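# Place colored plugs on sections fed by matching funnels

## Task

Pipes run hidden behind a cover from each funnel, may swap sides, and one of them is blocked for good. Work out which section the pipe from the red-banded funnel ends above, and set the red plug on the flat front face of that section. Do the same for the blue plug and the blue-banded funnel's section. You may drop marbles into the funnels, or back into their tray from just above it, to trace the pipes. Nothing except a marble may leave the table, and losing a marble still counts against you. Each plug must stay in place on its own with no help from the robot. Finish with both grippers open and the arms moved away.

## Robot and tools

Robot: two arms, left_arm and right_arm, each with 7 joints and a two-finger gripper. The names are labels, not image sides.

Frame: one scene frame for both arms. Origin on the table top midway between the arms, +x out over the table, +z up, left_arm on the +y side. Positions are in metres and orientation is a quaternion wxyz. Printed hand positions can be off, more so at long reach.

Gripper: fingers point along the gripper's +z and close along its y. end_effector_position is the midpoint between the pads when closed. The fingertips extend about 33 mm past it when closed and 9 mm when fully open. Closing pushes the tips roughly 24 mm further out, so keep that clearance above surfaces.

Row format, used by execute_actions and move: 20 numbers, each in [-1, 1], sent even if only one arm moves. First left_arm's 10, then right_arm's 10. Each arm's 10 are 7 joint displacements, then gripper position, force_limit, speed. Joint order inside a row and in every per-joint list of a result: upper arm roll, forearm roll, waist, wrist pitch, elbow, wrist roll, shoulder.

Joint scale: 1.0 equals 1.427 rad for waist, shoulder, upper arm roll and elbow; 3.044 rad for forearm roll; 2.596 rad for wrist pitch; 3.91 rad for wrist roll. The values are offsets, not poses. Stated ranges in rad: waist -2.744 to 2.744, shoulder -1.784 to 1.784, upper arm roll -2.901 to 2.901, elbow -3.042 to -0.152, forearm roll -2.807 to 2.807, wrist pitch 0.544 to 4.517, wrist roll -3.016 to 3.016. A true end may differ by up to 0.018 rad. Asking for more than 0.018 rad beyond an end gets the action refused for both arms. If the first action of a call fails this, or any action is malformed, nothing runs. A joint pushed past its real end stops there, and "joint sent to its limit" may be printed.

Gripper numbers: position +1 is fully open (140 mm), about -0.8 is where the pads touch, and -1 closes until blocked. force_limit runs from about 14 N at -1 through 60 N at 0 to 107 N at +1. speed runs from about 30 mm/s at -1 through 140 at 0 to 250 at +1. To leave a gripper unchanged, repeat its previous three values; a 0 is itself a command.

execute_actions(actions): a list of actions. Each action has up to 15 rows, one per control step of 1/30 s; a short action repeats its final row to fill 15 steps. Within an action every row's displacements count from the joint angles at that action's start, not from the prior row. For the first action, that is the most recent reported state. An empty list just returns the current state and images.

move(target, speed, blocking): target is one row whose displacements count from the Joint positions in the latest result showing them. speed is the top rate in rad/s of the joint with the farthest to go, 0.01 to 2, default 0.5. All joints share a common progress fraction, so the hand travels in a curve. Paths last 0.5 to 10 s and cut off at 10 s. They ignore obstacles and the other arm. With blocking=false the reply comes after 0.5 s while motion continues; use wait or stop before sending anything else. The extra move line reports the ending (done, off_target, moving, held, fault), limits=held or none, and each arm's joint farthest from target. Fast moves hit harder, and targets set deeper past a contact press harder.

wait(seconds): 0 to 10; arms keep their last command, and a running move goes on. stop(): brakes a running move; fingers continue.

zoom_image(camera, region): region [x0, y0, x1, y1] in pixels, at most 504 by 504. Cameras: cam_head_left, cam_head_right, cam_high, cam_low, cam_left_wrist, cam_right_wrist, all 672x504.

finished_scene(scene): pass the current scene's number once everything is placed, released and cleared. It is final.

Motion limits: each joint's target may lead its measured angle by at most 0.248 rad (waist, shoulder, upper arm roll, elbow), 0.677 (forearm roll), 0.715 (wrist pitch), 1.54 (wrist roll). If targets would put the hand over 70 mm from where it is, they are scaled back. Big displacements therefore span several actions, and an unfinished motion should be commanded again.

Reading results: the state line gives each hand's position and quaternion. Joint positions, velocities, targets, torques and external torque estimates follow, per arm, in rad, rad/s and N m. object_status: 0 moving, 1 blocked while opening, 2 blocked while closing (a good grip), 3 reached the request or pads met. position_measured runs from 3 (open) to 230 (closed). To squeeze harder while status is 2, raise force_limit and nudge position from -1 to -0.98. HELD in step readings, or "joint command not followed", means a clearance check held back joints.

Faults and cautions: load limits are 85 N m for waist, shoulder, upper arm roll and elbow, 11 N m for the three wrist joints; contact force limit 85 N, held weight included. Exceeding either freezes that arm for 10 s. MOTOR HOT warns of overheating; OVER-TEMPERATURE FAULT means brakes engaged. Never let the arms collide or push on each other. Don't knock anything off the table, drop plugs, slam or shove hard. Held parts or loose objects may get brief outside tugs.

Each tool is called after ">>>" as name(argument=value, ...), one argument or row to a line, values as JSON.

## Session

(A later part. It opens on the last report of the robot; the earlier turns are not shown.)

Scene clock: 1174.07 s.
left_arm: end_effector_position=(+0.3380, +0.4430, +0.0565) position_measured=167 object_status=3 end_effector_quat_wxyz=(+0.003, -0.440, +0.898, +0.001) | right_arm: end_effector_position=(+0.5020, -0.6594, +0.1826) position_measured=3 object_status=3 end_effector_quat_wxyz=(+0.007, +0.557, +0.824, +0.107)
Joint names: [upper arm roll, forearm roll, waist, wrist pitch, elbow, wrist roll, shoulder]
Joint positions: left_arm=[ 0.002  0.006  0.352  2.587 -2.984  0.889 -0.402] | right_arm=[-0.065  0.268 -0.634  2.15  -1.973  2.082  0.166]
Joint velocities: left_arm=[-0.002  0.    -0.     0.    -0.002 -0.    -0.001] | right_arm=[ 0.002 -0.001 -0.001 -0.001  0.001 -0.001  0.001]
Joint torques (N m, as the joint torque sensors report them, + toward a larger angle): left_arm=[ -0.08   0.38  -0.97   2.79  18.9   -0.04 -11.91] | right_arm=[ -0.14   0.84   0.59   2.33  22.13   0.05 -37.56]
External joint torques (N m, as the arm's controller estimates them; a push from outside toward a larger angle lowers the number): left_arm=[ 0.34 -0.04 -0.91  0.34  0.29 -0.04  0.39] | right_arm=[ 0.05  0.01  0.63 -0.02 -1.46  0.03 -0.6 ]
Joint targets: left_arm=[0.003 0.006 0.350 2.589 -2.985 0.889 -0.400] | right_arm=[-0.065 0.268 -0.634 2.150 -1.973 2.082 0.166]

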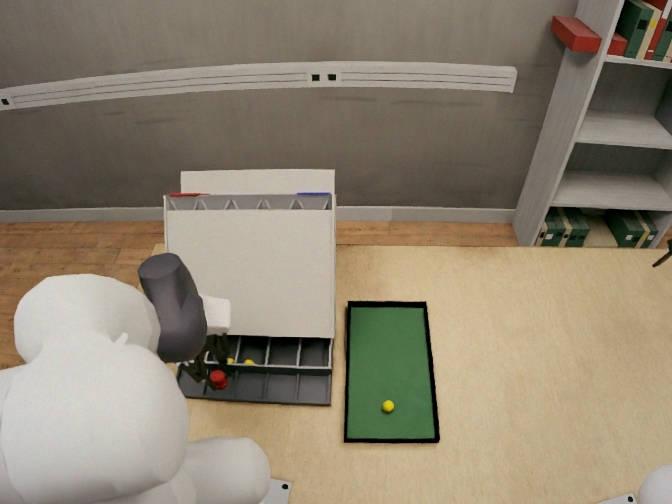

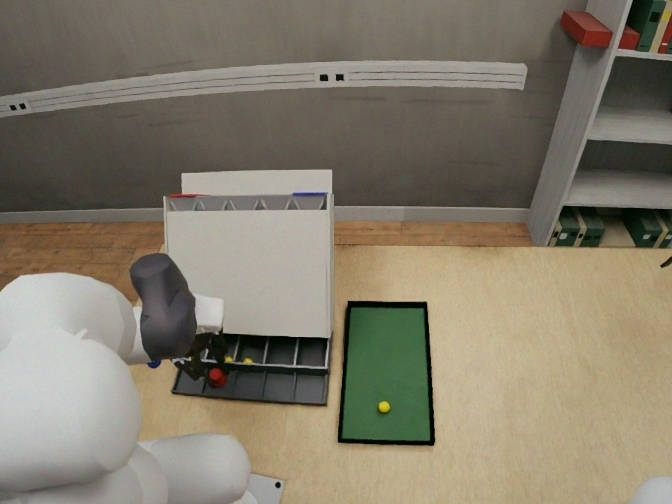

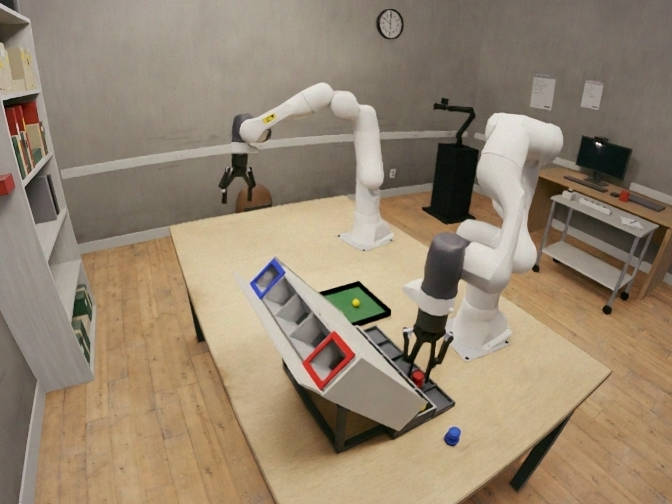

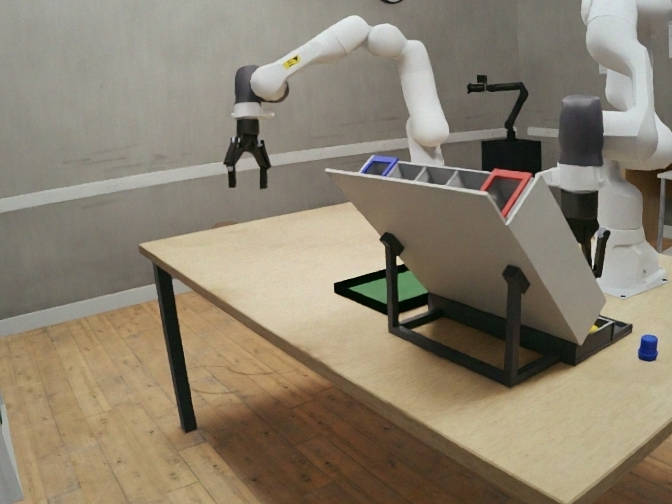

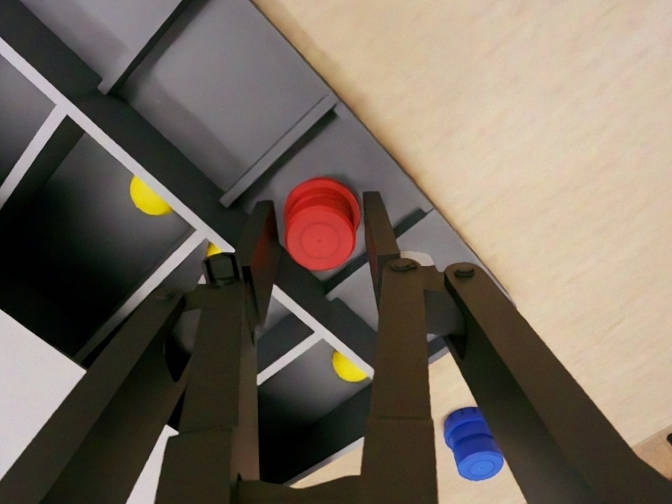

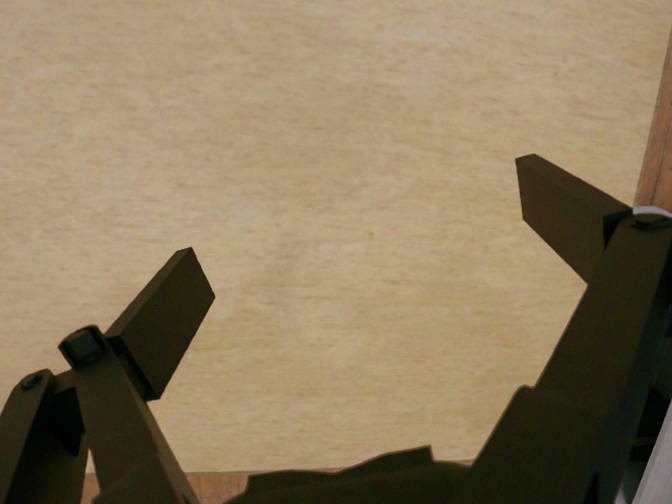

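>>> execute_actions(
  actions=[
    [[0,0,0,-0.01317,0.00233,0,-0.01058,-0.3,0,0.3,0,0,0,0,0,0,0,1,0,0],[0,0,0,-0.02735,0.00515,0,-0.02342,-0.3,0,0.3,0,0,0,0,0,0,0,1,0,0],[0,0,0.00172,-0.04153,0.00847,0,-0.03853,-0.3,0,0.3,0,0,0,0,0,0,0,1,0,0],[0,0,0.00757,-0.0542,0.01163,0,-0.05288,-0.3,0,0.3,0,0,0,0,0,0,0,1,0,0],[0,0,0.01824,-0.06382,0.01594,0,-0.06411,-0.3,0,0.3,0,0,0,0,0,0,0,1,0,0],[0,0,0.03395,-0.0699,0.02318,0,-0.06843,-0.3,0,0.3,0,0,0,0,0,0,0,1,0,0],[0,0,0.05448,-0.07142,0.03245,0,-0.05841,-0.3,0,0.3,0,0,0,0,0,0,0,1,0,0],[0,0,0.07904,-0.06238,0.04609,0,-0.04365,-0.3,0,0.3,0,0,0,0,0,0,0,1,0,0],[0,0,0.10652,-0.04729,0.06391,0,-0.02437,-0.3,0,0.3,0,0,0,0,0,0,0,1,0,0],[0,0,0.1355,-0.03065,0.08524,0,-0.0013,-0.3,0,0.3,0,0,0,0,0,0,0,1,0,0],[0,0,0.16443,-0.03065,0.10909,0,0.02451,-0.3,0,0.3,0,0,0,0,0,0,0,1,0,0],[0,0,0.19175,-0.03465,0.13426,0,0.05173,-0.3,0,0.3,0,0,0,0,0,0,0,1,0,0],[0,0,0.21777,-0.03465,0.15938,0,0.07891,-0.3,0,0.3,0,0,0,0,0,0,0,1,0,0],[0,0,0.24207,-0.03465,0.1831,0,0.10457,-0.2,0,0.3,0,0,0,0,0,0,0,1,0,0],[0,0,0.26224,-0.03465,0.20569,0,0.12901,-0.2,0,0.3,0,0,0,0,0,0,0,1,0,0]],
    [[0,0,0.06814,0,0.07351,0,0.0783,-0.2,0,0.3,0,0,0,0,0,0,0,1,0,0],[0,0,0.0782,0,0.09102,0,0.09724,-0.2,0,0.3,0,0,0,0,0,0,0,1,0,0],[0,0,0.0782,0.01048,0.10434,0,0.12304,-0.2,0,0.3,0,0,0,0,0,0,0,1,0,0],[0,0,0.0782,0.02176,0.1133,0,0.14495,-0.2,0,0.3,0,0,0,0,0,0,0,1,0,0],[0,0,0.0782,0.03305,0.1133,0,0.16121,-0.2,0,0.3,0,0,0,0,0,0,0,1,0,0],[0,0,0.0782,0.04312,0.1133,0,0.17665,-0.2,0,0.3,0,0,0,0,0,0,0,1,0,0],[0,0,0.0782,0.05078,0.1133,0,0.19047,-0.2,0,0.3,0,0,0,0,0,0,0,1,0,0],[0,0,0.0782,0.05561,0.1133,0,0.20104,-0.2,0,0.3,0,0,0,0,0,0,0,1,0,0],[0,0,0.0782,0.05682,0.1133,0,0.20104,-0.2,0,0.3,0,0,0,0,0,0,0,1,0,0],[0,0,0.0782,0.05441,0.1133,0,0.20104,-0.2,0,0.3,0,0,0,0,0,0,0,1,0,0],[0,0,0.0782,0.04876,0.1133,0,0.20104,-1,0,-0.2,0,0,0,0,0,0,0,1,0,0],[0,0,0.0782,0.0403,0.1133,0,0.20104,-1,0,-0.2,0,0,0,0,0,0,0,1,0,0]],
  ],
)

Scene clock: 1289.10 s.
left_arm: end_effector_position=(+0.3819, +0.6313, +0.0476) position_measured=178 object_status=0 end_effector_quat_wxyz=(-0.000, -0.612, +0.791, +0.002) | right_arm: end_effector_position=(+0.5020, -0.6594, +0.1826) position_measured=3 object_status=3 end_effector_quat_wxyz=(+0.007, +0.557, +0.824, +0.107)
Joint names: [upper arm roll, forearm roll, waist, wrist pitch, elbow, wrist roll, shoulder]
Joint positions: left_arm=[ 0.002  0.006  0.759  2.59  -2.603  0.889 -0.013] | right_arm=[-0.065  0.268 -0.634  2.15  -1.973  2.082  0.166]
Joint velocities: left_arm=[-0.002 -0.     0.002  0.004  0.018  0.001 -0.002] | right_arm=[-0.    -0.     0.001 -0.     0.001 -0.001 -0.   ]
Joint torques (N m, as the joint torque sensors report them, + toward a larger angle): left_arm=[ -0.83   0.31   1.67   2.88  20.06  -0.03 -25.49] | right_arm=[ -0.32   0.85   0.7    2.31  22.23   0.06 -37.64]
External joint torques (N m, as the arm's controller estimates them; a push from outside toward a larger angle lowers the number): left_arm=[-0.87 -0.1   1.61  0.34  1.36 -0.03  0.89] | right_arm=[-0.22  0.01  0.63 -0.04 -1.38  0.05 -0.65]
External joint torques at the end of the 1st action: left_arm=[-0.41  0.    1.81  0.2   1.78 -0.06  1.95] | right_arm=[ 0.09  0.02  0.53 -0.02 -1.67  0.01 -0.69]
Joint targets: left_arm=[0.000 0.006 0.761 2.593 -2.599 0.889 -0.011] | right_arm=[-0.065 0.268 -0.634 2.150 -1.973 2.082 0.166]
Step readings (joint positions; steps 1 to 15: 1st action; 16 to 30: 2nd action):
0: left_arm=[0.002 0.006 0.352 2.587 -2.984 0.889 -0.402] | right_arm=[-0.065 0.268 -0.634 2.150 -1.973 2.082 0.166]
1: left_arm=[0.002 0.006 0.352 2.582 -2.984 0.889 -0.404] | right_arm=[-0.065 0.268 -0.634 2.150 -1.973 2.082 0.166]
2: left_arm=[0.002 0.006 0.352 2.571 -2.983 0.889 -0.411] | right_arm=[-0.065 0.268 -0.634 2.150 -1.973 2.082 0.166]
4: left_arm=[0.002 0.006 0.354 2.536 -2.980 0.889 -0.437] | right_arm=[-0.065 0.268 -0.634 2.150 -1.973 2.082 0.166]
8: left_arm=[-0.000 0.006 0.408 2.470 -2.948 0.889 -0.477] | right_arm=[-0.065 0.268 -0.634 2.150 -1.973 2.082 0.166]
15: left_arm=[0.000 0.006 0.650 2.489 -2.760 0.889 -0.298] | right_arm=[-0.065 0.268 -0.634 2.150 -1.973 2.082 0.166]
16: left_arm=[0.001 0.006 0.681 2.489 -2.727 0.889 -0.263] | right_arm=[-0.065 0.268 -0.634 2.150 -1.973 2.082 0.166]
17: left_arm=[0.002 0.006 0.708 2.489 -2.696 0.889 -0.230] | right_arm=[-0.065 0.268 -0.634 2.150 -1.973 2.082 0.166]
19: left_arm=[0.004 0.006 0.740 2.502 -2.644 0.889 -0.167] | right_arm=[-0.065 0.268 -0.634 2.150 -1.973 2.082 0.166]
23: left_arm=[0.004 0.006 0.757 2.562 -2.605 0.889 -0.060] | right_arm=[-0.065 0.268 -0.634 2.150 -1.973 2.082 0.166]
30: Joint positions above

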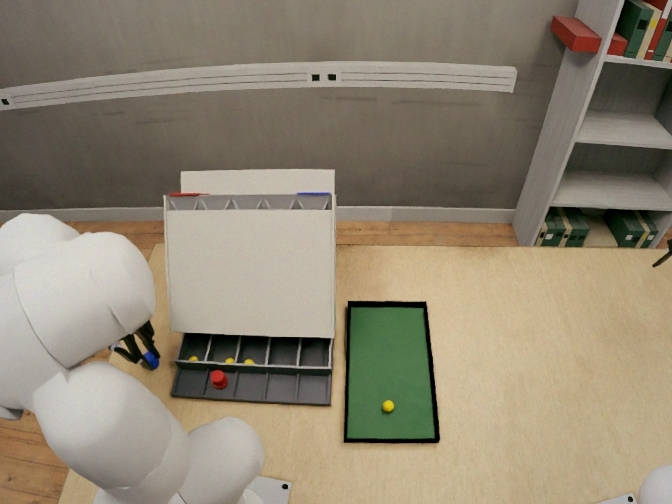

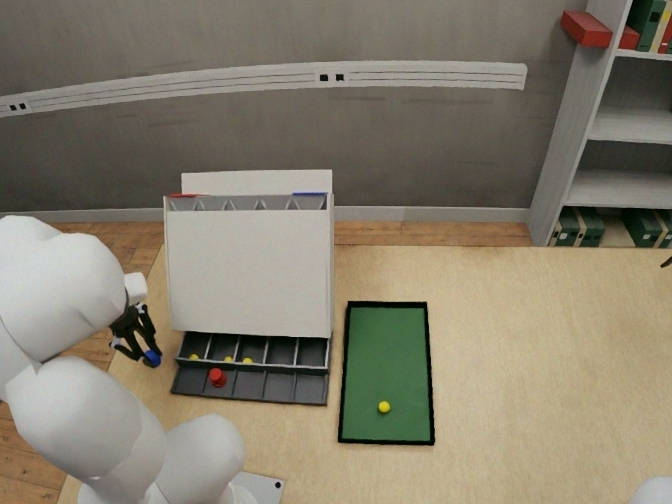

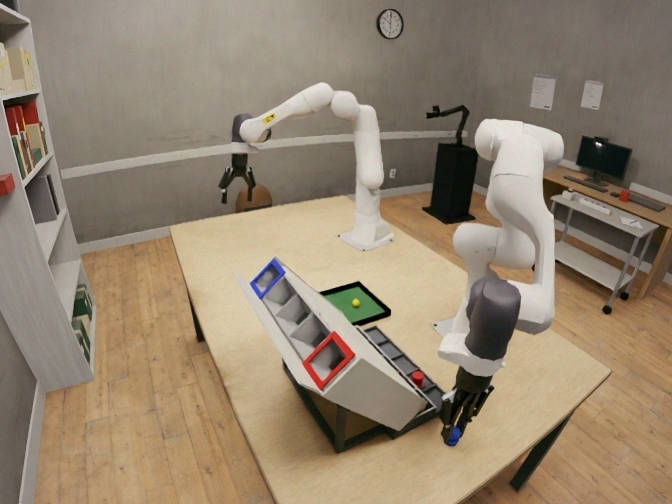

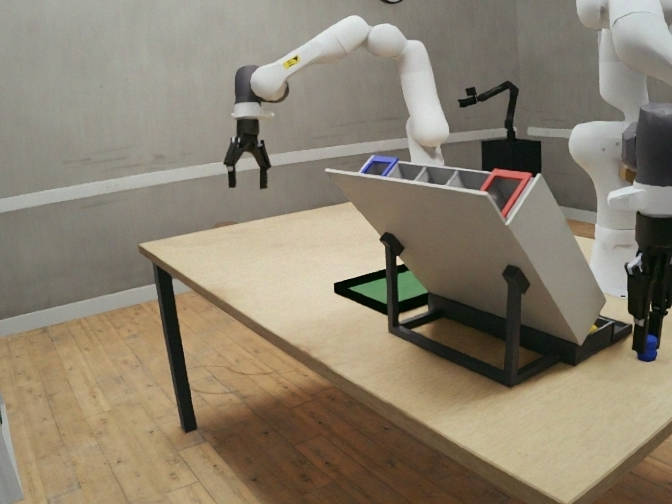

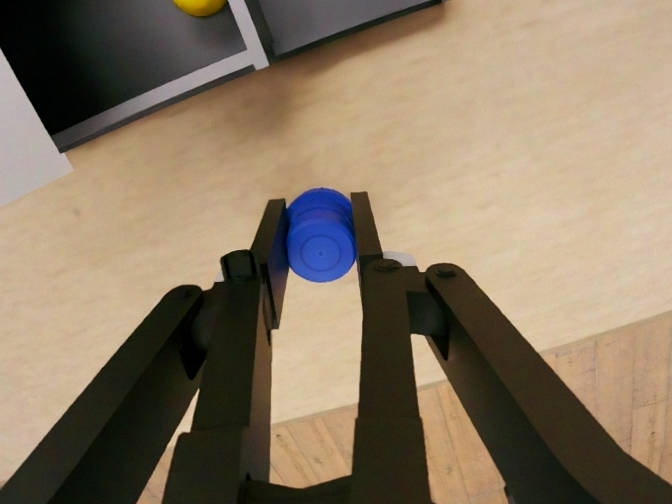

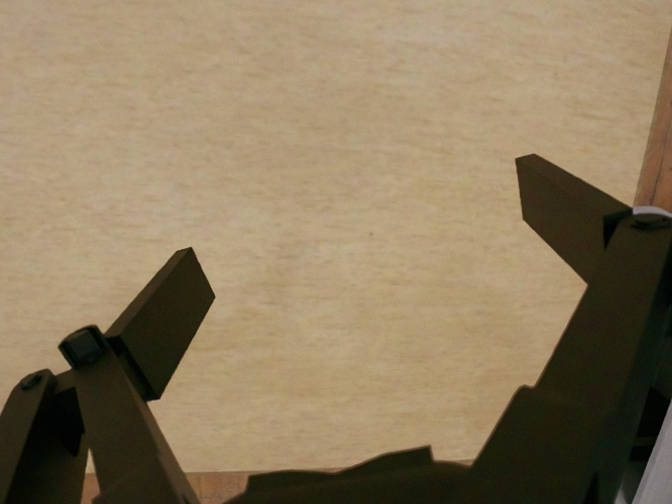

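>>> execute_actions(
  actions=[],
)

>>> zoom_image(
  camera="cam_left_wrist",
  region=[250, 170, 400, 300],
)

>>> zoom_image(
  camera="cam_head_left",
  region=[130, 320, 450, 450],
)

Scene clock: 1301.43 s.
left_arm: end_effector_position=(+0.3831, +0.6322, +0.0484) position_measured=191 object_status=2 end_effector_quat_wxyz=(+0.001, -0.612, +0.791, +0.002) | right_arm: end_effector_position=(+0.5020, -0.6594, +0.1826) position_measured=3 object_status=3 end_effector_quat_wxyz=(+0.007, +0.557, +0.824, +0.107)
Joint names: [upper arm roll, forearm roll, waist, wrist pitch, elbow, wrist roll, shoulder]
Joint positions: left_arm=[ 0.001  0.006  0.759  2.591 -2.601  0.889 -0.013] | right_arm=[-0.065  0.268 -0.634  2.15  -1.973  2.082  0.166]
Joint velocities: left_arm=[-0.     0.    -0.001  0.    -0.001 -0.001 -0.   ] | right_arm=[-0.     0.001 -0.001 -0.     0.     0.     0.   ]
Joint torques (N m, as the joint torque sensors report them, + toward a larger angle): left_arm=[ -1.12   0.35   2.19   2.79  19.98  -0.01 -24.54] | right_arm=[  0.     0.83   0.85   2.31  22.11   0.06 -37.19]
External joint torques (N m, as the arm's controller estimates them; a push from outside toward a larger angle lowers the number): left_arm=[-1.14 -0.07  2.17  0.34  1.42 -0.01  1.39] | right_arm=[ 0.15 -0.01  0.83 -0.04 -1.5   0.04 -0.16]
Joint targets: left_arm=[0.000 0.006 0.761 2.593 -2.599 0.889 -0.011] | right_arm=[-0.065 0.268 -0.634 2.150 -1.973 2.082 0.166]

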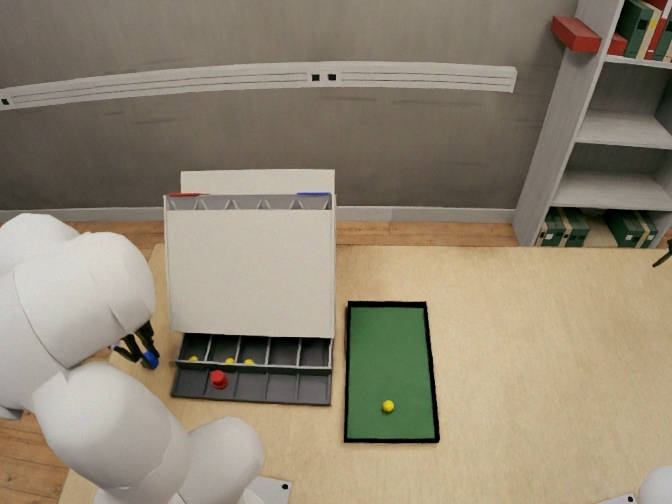

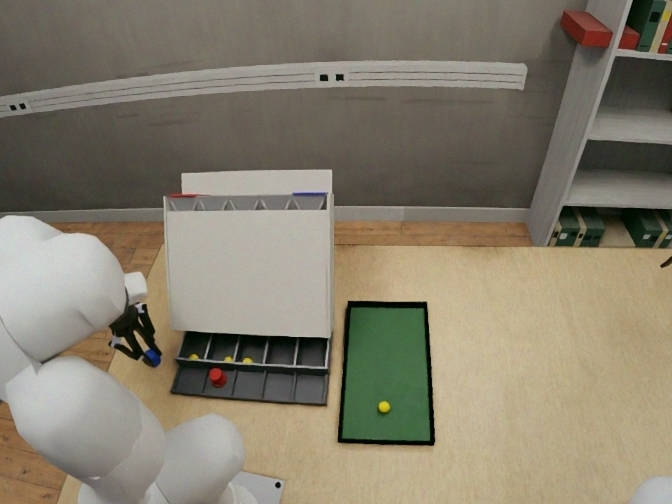

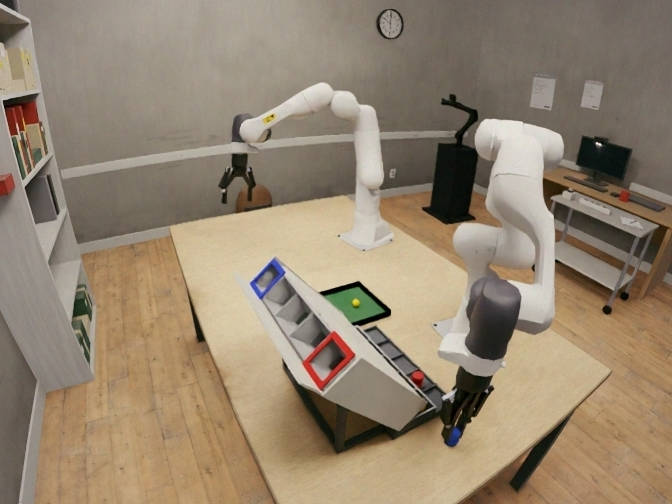

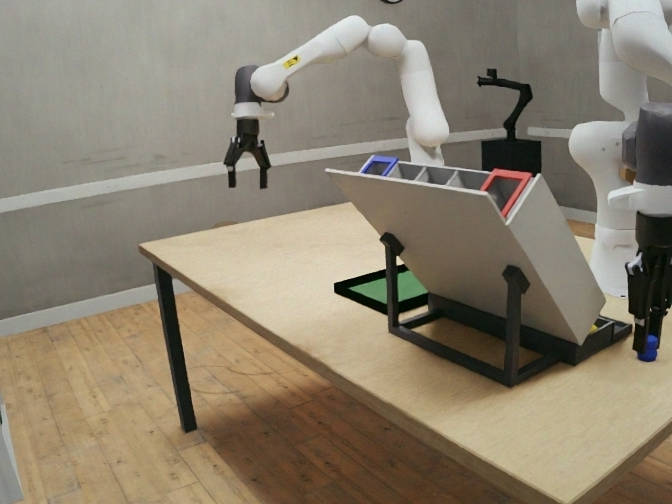

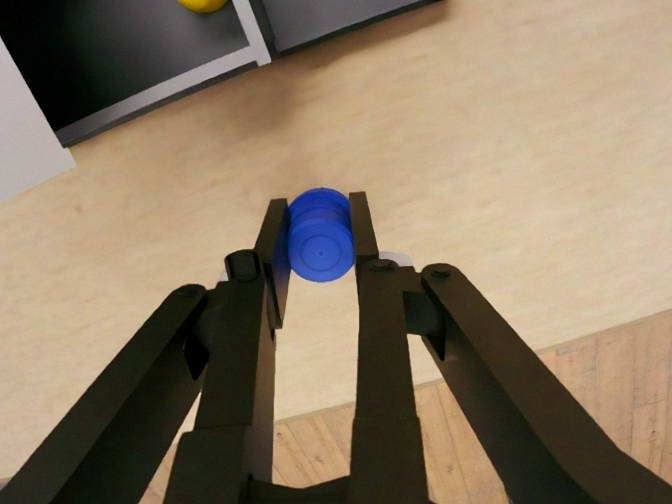

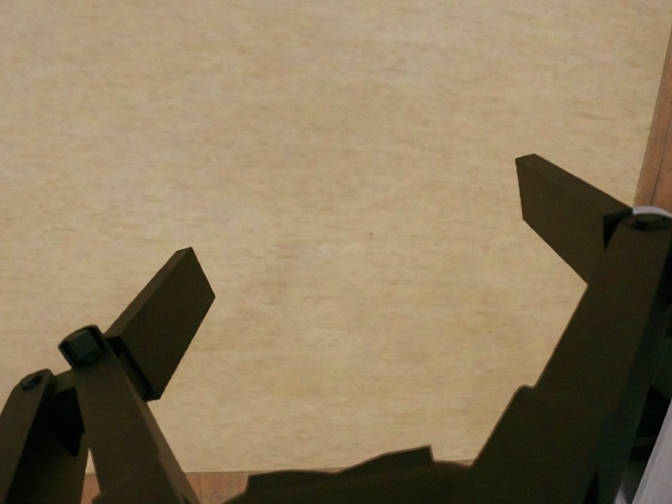

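Region (250, 170, 400, 300) of cam_left_wrist's 672x504 image, scaled by 3.360, with more detail than that image has; it fills the top 437 rows of this view, and the rest is white.

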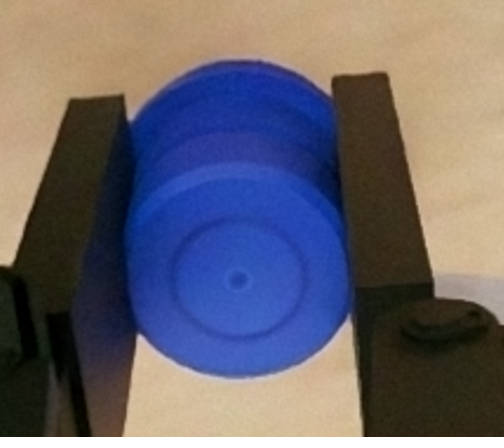

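Region (130, 320, 450, 450) of cam_head_left's 672x504 image, scaled by 1.575, with more detail than that image has; it fills the top 205 rows of this view, and the rest is white.

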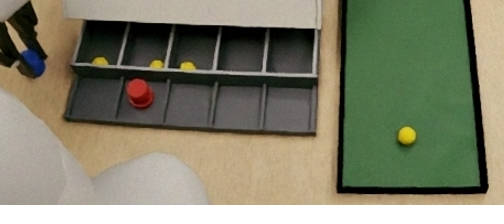

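>>> execute_actions(
  actions=[
    [[0,0,0,-0.01903,-0.0014,0,-0.01826,-1,0,-0.2,0,0,0,0,0,0,0,1,0,0],[0,0,0,-0.03952,-0.00617,0,-0.04411,-1,0,-0.2,0,0,0,0,0,0,0,1,0,0],[0,0,-0.00214,-0.06002,-0.01486,0,-0.07824,-1,0,-0.2,0,0,0,0,0,0,0,1,0,0],[0,0,-0.00946,-0.07831,-0.02766,0,-0.11611,-1,0,-0.2,0,0,0,0,0,0,0,1,0,0],[0,0,-0.02278,-0.09222,-0.04438,0,-0.15631,-1,0,-0.2,0,0,0,0,0,0,0,1,0,0],[0,0,-0.0424,-0.101,-0.06438,0,-0.19573,-1,0,-0.2,0,0,0,0,0,0,0,1,0,0],[0,0,-0.06804,-0.1032,-0.08676,0,-0.2226,-1,0,-0.2,0,0,0,0,0,0,0,1,0,0],[0,0,-0.09872,-0.09881,-0.11037,0,-0.25095,-1,0,-0.2,0,0,0,0,0,0,0,1,0,0],[0,0,-0.13303,-0.08856,-0.13394,0,-0.27924,-1,0,-0.2,0,0,0,0,0,0,0,1,0,0],[0,0,-0.16923,-0.07319,-0.15619,0,-0.30596,-1,0,-0.2,0,0,0,0,0,0,0,1,0,0],[0,0,-0.20536,-0.07319,-0.17739,0,-0.3314,-1,0,-0.2,0,0,0,0,0,0,0,1,0,0],[0,0,-0.23948,-0.07319,-0.19718,0,-0.35517,-1,0,-0.2,0,0,0,0,0,0,0,1,0,0],[0,0,-0.27197,-0.07319,-0.2136,0,-0.37489,-1,0,-0.2,0,0,0,0,0,0,0,1,0,0],[0,0,-0.30447,-0.07319,-0.22611,0,-0.3899,-1,0,-0.2,0,0,0,0,0,0,0,1,0,0],[0,0,-0.33696,-0.07319,-0.23312,0,-0.39833,-1,0,-0.2,0,0,0,0,0,0,0,1,0,0]],
    [[0,0,-0.10398,0.00852,-0.03307,0,-0.02735,-1,0,-0.2,0,0,0,0,0,0,0,1,0,0],[0,0,-0.13647,0.01828,-0.03613,0,-0.01657,-1,0,-0.2,0,0,0,0,0,0,0,1,0,0],[0,0,-0.16897,0.02885,-0.03977,0,-0.00373,-1,0,-0.2,0,0,0,0,0,0,0,1,0,0],[0,0,-0.20146,0.03972,-0.04385,0,0.01069,-1,0,-0.2,0,0,0,0,0,0,0,1,0,0],[0,0,-0.23396,0.05051,-0.04816,0,0.0259,-1,0,-0.2,0,0,0,0,0,0,0,1,0,0],[0,0,-0.26645,0.06072,-0.05251,0,0.04125,-1,0,-0.2,0,0,0,0,0,0,0,1,0,0],[0,0,-0.2968,0.06982,-0.05675,0,0.0562,-1,0,-0.2,0,0,0,0,0,0,0,1,0,0],[0,0,-0.32198,0.07753,-0.06068,0,0.0701,-1,0,-0.2,0,0,0,0,0,0,0,1,0,0],[0,0,-0.34115,0.08341,-0.0641,0,0.08214,-1,0,-0.2,0,0,0,0,0,0,0,1,0,0],[0,0,-0.35386,0.08722,-0.06691,0,0.09206,-1,0,-0.2,0,0,0,0,0,0,0,1,0,0],[0,0,-0.35386,0.08891,-0.06822,0,0.09669,-1,0,-0.2,0,0,0,0,0,0,0,1,0,0],[0,0,-0.35386,0.08825,-0.06822,0,0.09669,-1,0,-0.2,0,0,0,0,0,0,0,1,0,0],[0,0,-0.35386,0.08539,-0.06822,0,0.09669,-1,0,-0.2,0,0,0,0,0,0,0,1,0,0],[0,0,-0.35386,0.08032,-0.06822,0,0.09669,-1,0,-0.2,0,0,0,0,0,0,0,1,0,0],[0,0,-0.35386,0.07342,-0.06822,0,0.09669,-0.3,0,0.3,0,0,0,0,0,0,0,1,0,0]],
  ],
)

>>> execute_actions(
  actions=[],
)

Scene clock: 1408.47 s.
left_arm: end_effector_position=(+0.3673, +0.3272, +0.0906) position_measured=191 object_status=2 end_effector_quat_wxyz=(+0.030, -0.267, +0.963, -0.008) | right_arm: end_effector_position=(+0.5020, -0.6594, +0.1826) position_measured=3 object_status=3 end_effector_quat_wxyz=(+0.007, +0.557, +0.824, +0.107)
Joint names: [upper arm roll, forearm roll, waist, wrist pitch, elbow, wrist roll, shoulder]
Joint positions: left_arm=[-0.     0.014 -0.009  2.527 -2.946  0.889 -0.48 ] | right_arm=[-0.065  0.268 -0.634  2.15  -1.973  2.082  0.166]
Joint velocities: left_arm=[ 0.002  0.001 -0.     0.     0.    -0.001 -0.001] | right_arm=[-0.    -0.001  0.001  0.     0.001  0.001 -0.   ]
Joint torques (N m, as the joint torque sensors report them, + toward a larger angle): left_arm=[ 0.71 -0.15  1.86  2.28 17.53 -0.02 -9.79] | right_arm=[ -0.22   0.87   0.63   2.3   22.25   0.03 -37.82]
External joint torques (N m, as the arm's controller estimates them; a push from outside toward a larger angle lowers the number): left_arm=[ 1.11 -0.64  1.85 -0.31 -2.89 -0.02  1.6 ] | right_arm=[-0.11  0.03  0.57 -0.06 -1.38  0.02 -0.82]
External joint torques at the end of the 1st action: left_arm=[ 0.25 -0.07 -1.16 -0.39 -0.89 -0.01 -1.59] | right_arm=[ 0.13 -0.01  0.71 -0.04 -1.92  0.06 -0.67]
Joint targets: left_arm=[0.001 0.011 -0.006 2.526 -2.951 0.889 -0.476] | right_arm=[-0.065 0.268 -0.634 2.150 -1.973 2.082 0.166]
FORCE FAULT: contact force on the left arm reached its limit, and that arm stopped for 10 seconds. The contact can be on any part of that arm, not only on its tool. That time counts as 19 of the actions that you can send in this scene. That arm's remaining commands of this call were not run. That arm holds still and accepts commands again. Move the arm away from the contact; if what it grips holds it there, let go first. Pushing or pulling that hard again can fault the arm again.
Step readings (joint positions; steps 1 to 15: 1st action; 16 to 30: 2nd action):
0: left_arm=[0.001 0.006 0.759 2.591 -2.601 0.889 -0.013] | right_arm=[-0.065 0.268 -0.634 2.150 -1.973 2.082 0.166]
1: left_arm=[0.001 0.006 0.759 2.584 -2.602 0.889 -0.016] | right_arm=[-0.065 0.268 -0.634 2.150 -1.973 2.082 0.166]
2: left_arm=[0.001 0.006 0.759 2.568 -2.605 0.889 -0.028] | right_arm=[-0.065 0.268 -0.634 2.150 -1.973 2.082 0.166]
4: left_arm=[0.002 0.006 0.757 2.518 -2.621 0.889 -0.083] | right_arm=[-0.065 0.268 -0.634 2.150 -1.973 2.082 0.166]
8: left_arm=[0.007 0.006 0.691 2.420 -2.694 0.889 -0.275] | right_arm=[-0.065 0.268 -0.634 2.150 -1.973 2.082 0.166]
15: left_arm=[-0.000 0.006 0.379 2.405 -2.887 0.889 -0.532] | right_arm=[-0.065 0.268 -0.634 2.150 -1.973 2.082 0.166]
16: left_arm=[-0.000 0.006 0.333 2.408 -2.903 0.889 -0.549] | right_arm=[-0.065 0.268 -0.634 2.150 -1.973 2.082 0.166]
17: left_arm=[-0.000 0.006 0.286 2.415 -2.913 0.889 -0.555] | right_arm=[-0.065 0.268 -0.634 2.150 -1.973 2.082 0.166]
19: left_arm=[-0.000 0.006 0.194 2.441 -2.928 0.889 -0.546] | right_arm=[-0.065 0.268 -0.634 2.150 -1.973 2.082 0.166]
23: left_arm=[-0.000 0.009 0.015 2.514 -2.952 0.889 -0.481] | right_arm=[-0.065 0.268 -0.634 2.150 -1.973 2.082 0.166]
30: left_arm=[-0.001 0.014 -0.009 2.527 -2.946 0.889 -0.480] | right_arm=[-0.065 0.268 -0.634 2.150 -1.973 2.082 0.166]

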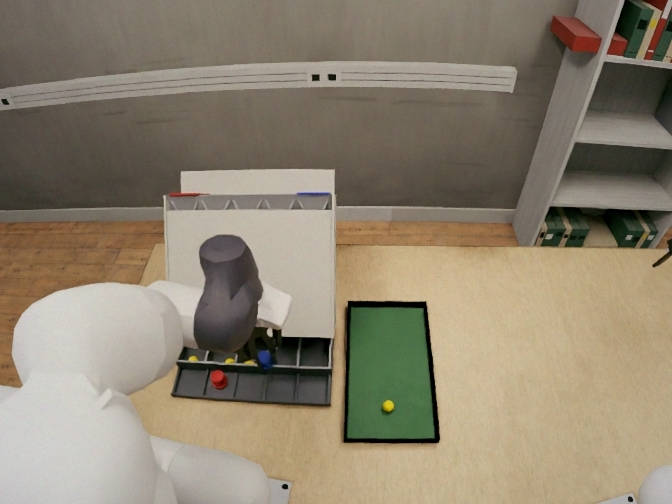

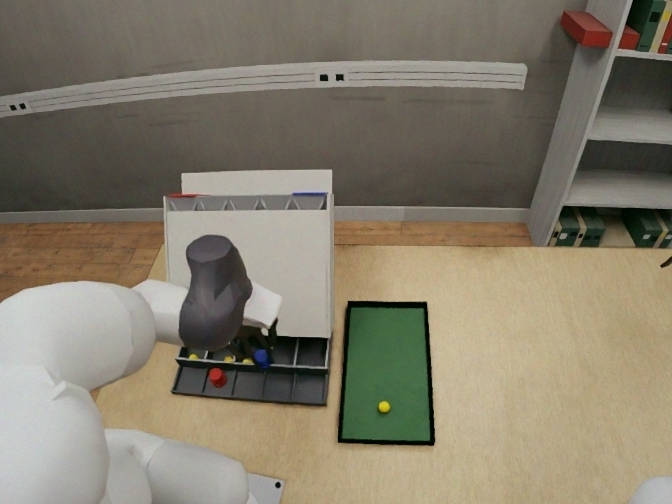

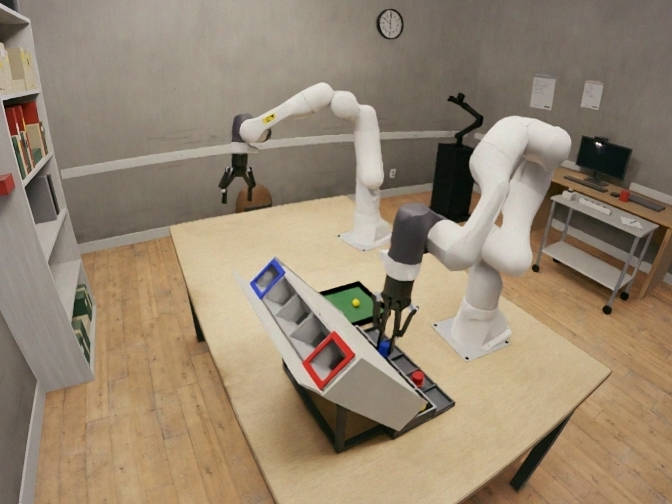

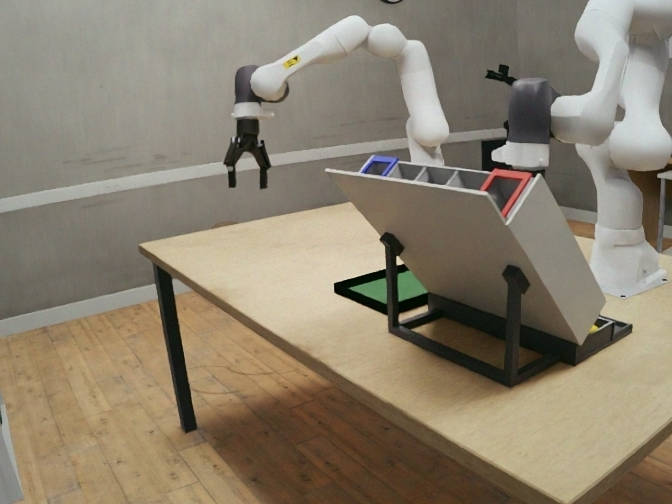

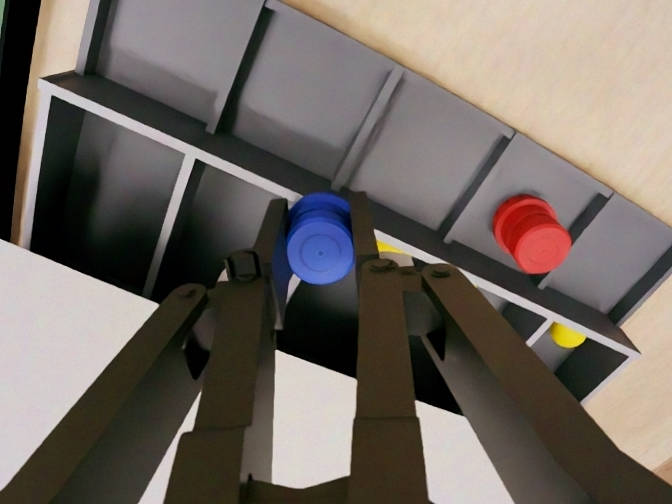

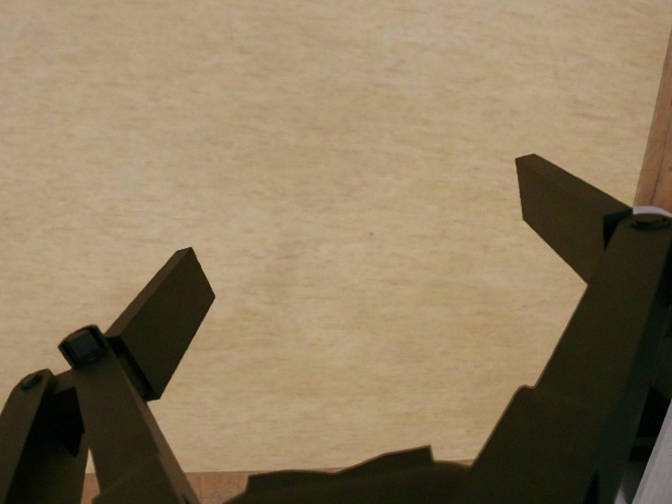

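not run: a fault stop came before this call.

>>> zoom_image(
  camera="cam_left_wrist",
  region=[250, 170, 400, 300],
)

>>> execute_actions(
  actions=[],
)

Region (250, 170, 400, 300) of cam_left_wrist's 672x504 image, scaled by 3.360, with more detail than that image has; it fills the top 437 rows of this view, and the rest is white.

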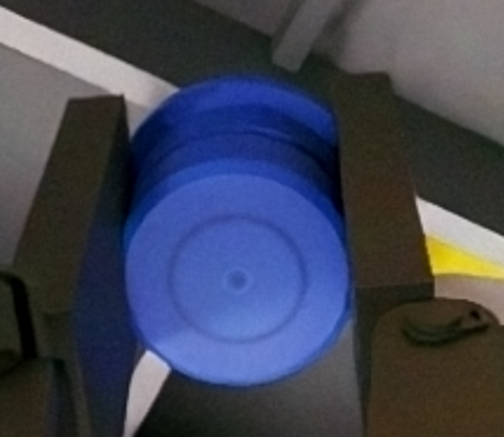

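Scene clock: 1427.00 s.
left_arm: end_effector_position=(+0.3673, +0.3272, +0.0906) position_measured=191 object_status=2 end_effector_quat_wxyz=(+0.030, -0.267, +0.963, -0.008) | right_arm: end_effector_position=(+0.5020, -0.6594, +0.1826) position_measured=3 object_status=3 end_effector_quat_wxyz=(+0.007, +0.557, +0.824, +0.107)
Joint names: [upper arm roll, forearm roll, waist, wrist pitch, elbow, wrist roll, shoulder]
Joint positions: left_arm=[-0.     0.014 -0.009  2.527 -2.946  0.889 -0.48 ] | right_arm=[-0.065  0.268 -0.634  2.15  -1.973  2.082  0.166]
Joint velocities: left_arm=[-0.002 -0.002  0.     0.001  0.001 -0.001 -0.   ] | right_arm=[ 0.     0.001  0.001 -0.001 -0.    -0.001  0.001]
Joint torques (N m, as the joint torque sensors report them, + toward a larger angle): left_arm=[-0.18 -0.17  1.94  2.42 17.65 -0.01 -9.97] | right_arm=[ -0.23   0.82   0.98   2.33  21.96   0.04 -37.74]
External joint torques (N m, as the arm's controller estimates them; a push from outside toward a larger angle lowers the number): left_arm=[ 0.25 -0.66  1.95 -0.18 -2.77  0.    1.45] | right_arm=[-0.08 -0.01  0.96 -0.02 -1.67  0.03 -0.68]
Joint targets: left_arm=[0.001 0.011 -0.006 2.526 -2.951 0.889 -0.476] | right_arm=[-0.065 0.268 -0.634 2.150 -1.973 2.082 0.166]

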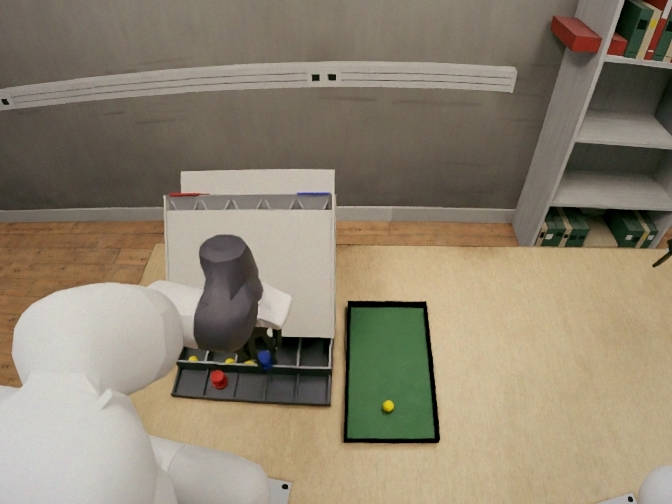

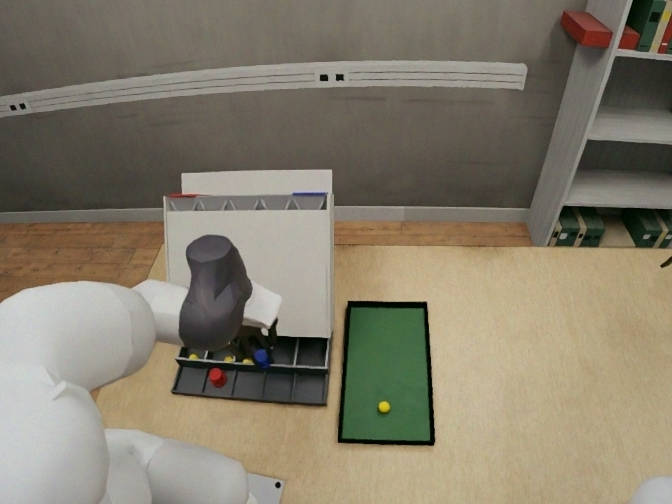

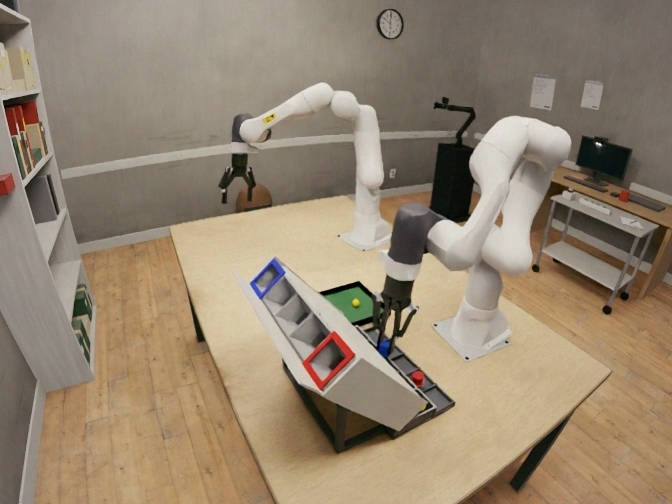

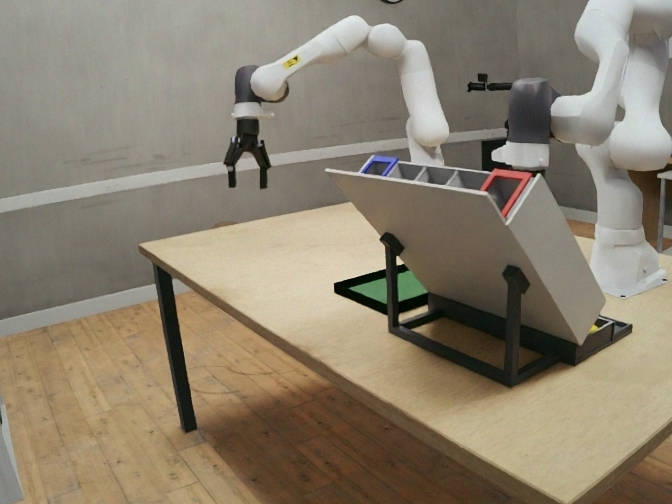

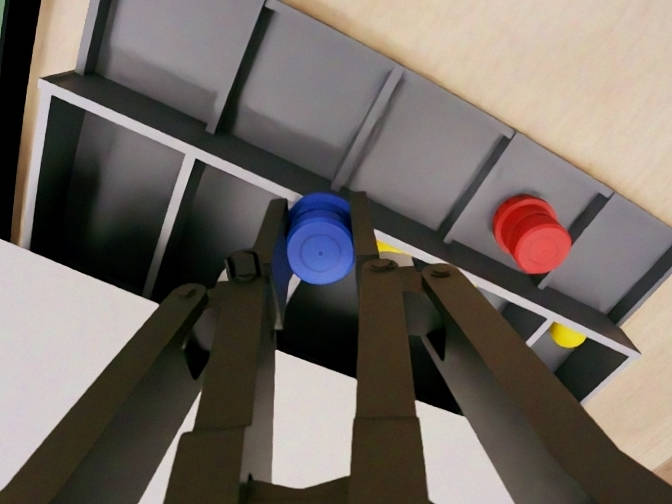

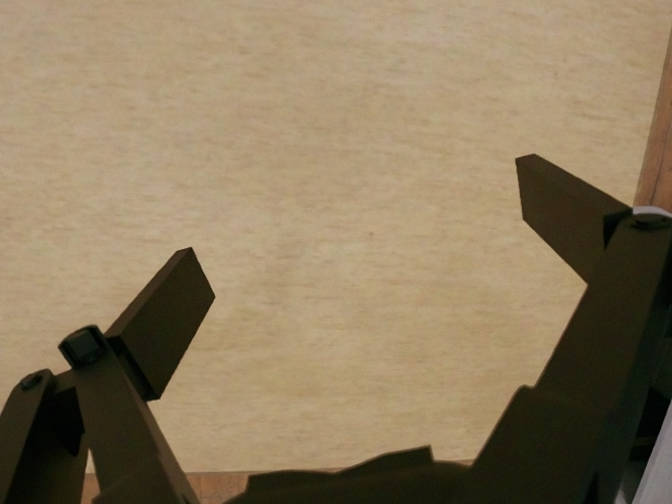

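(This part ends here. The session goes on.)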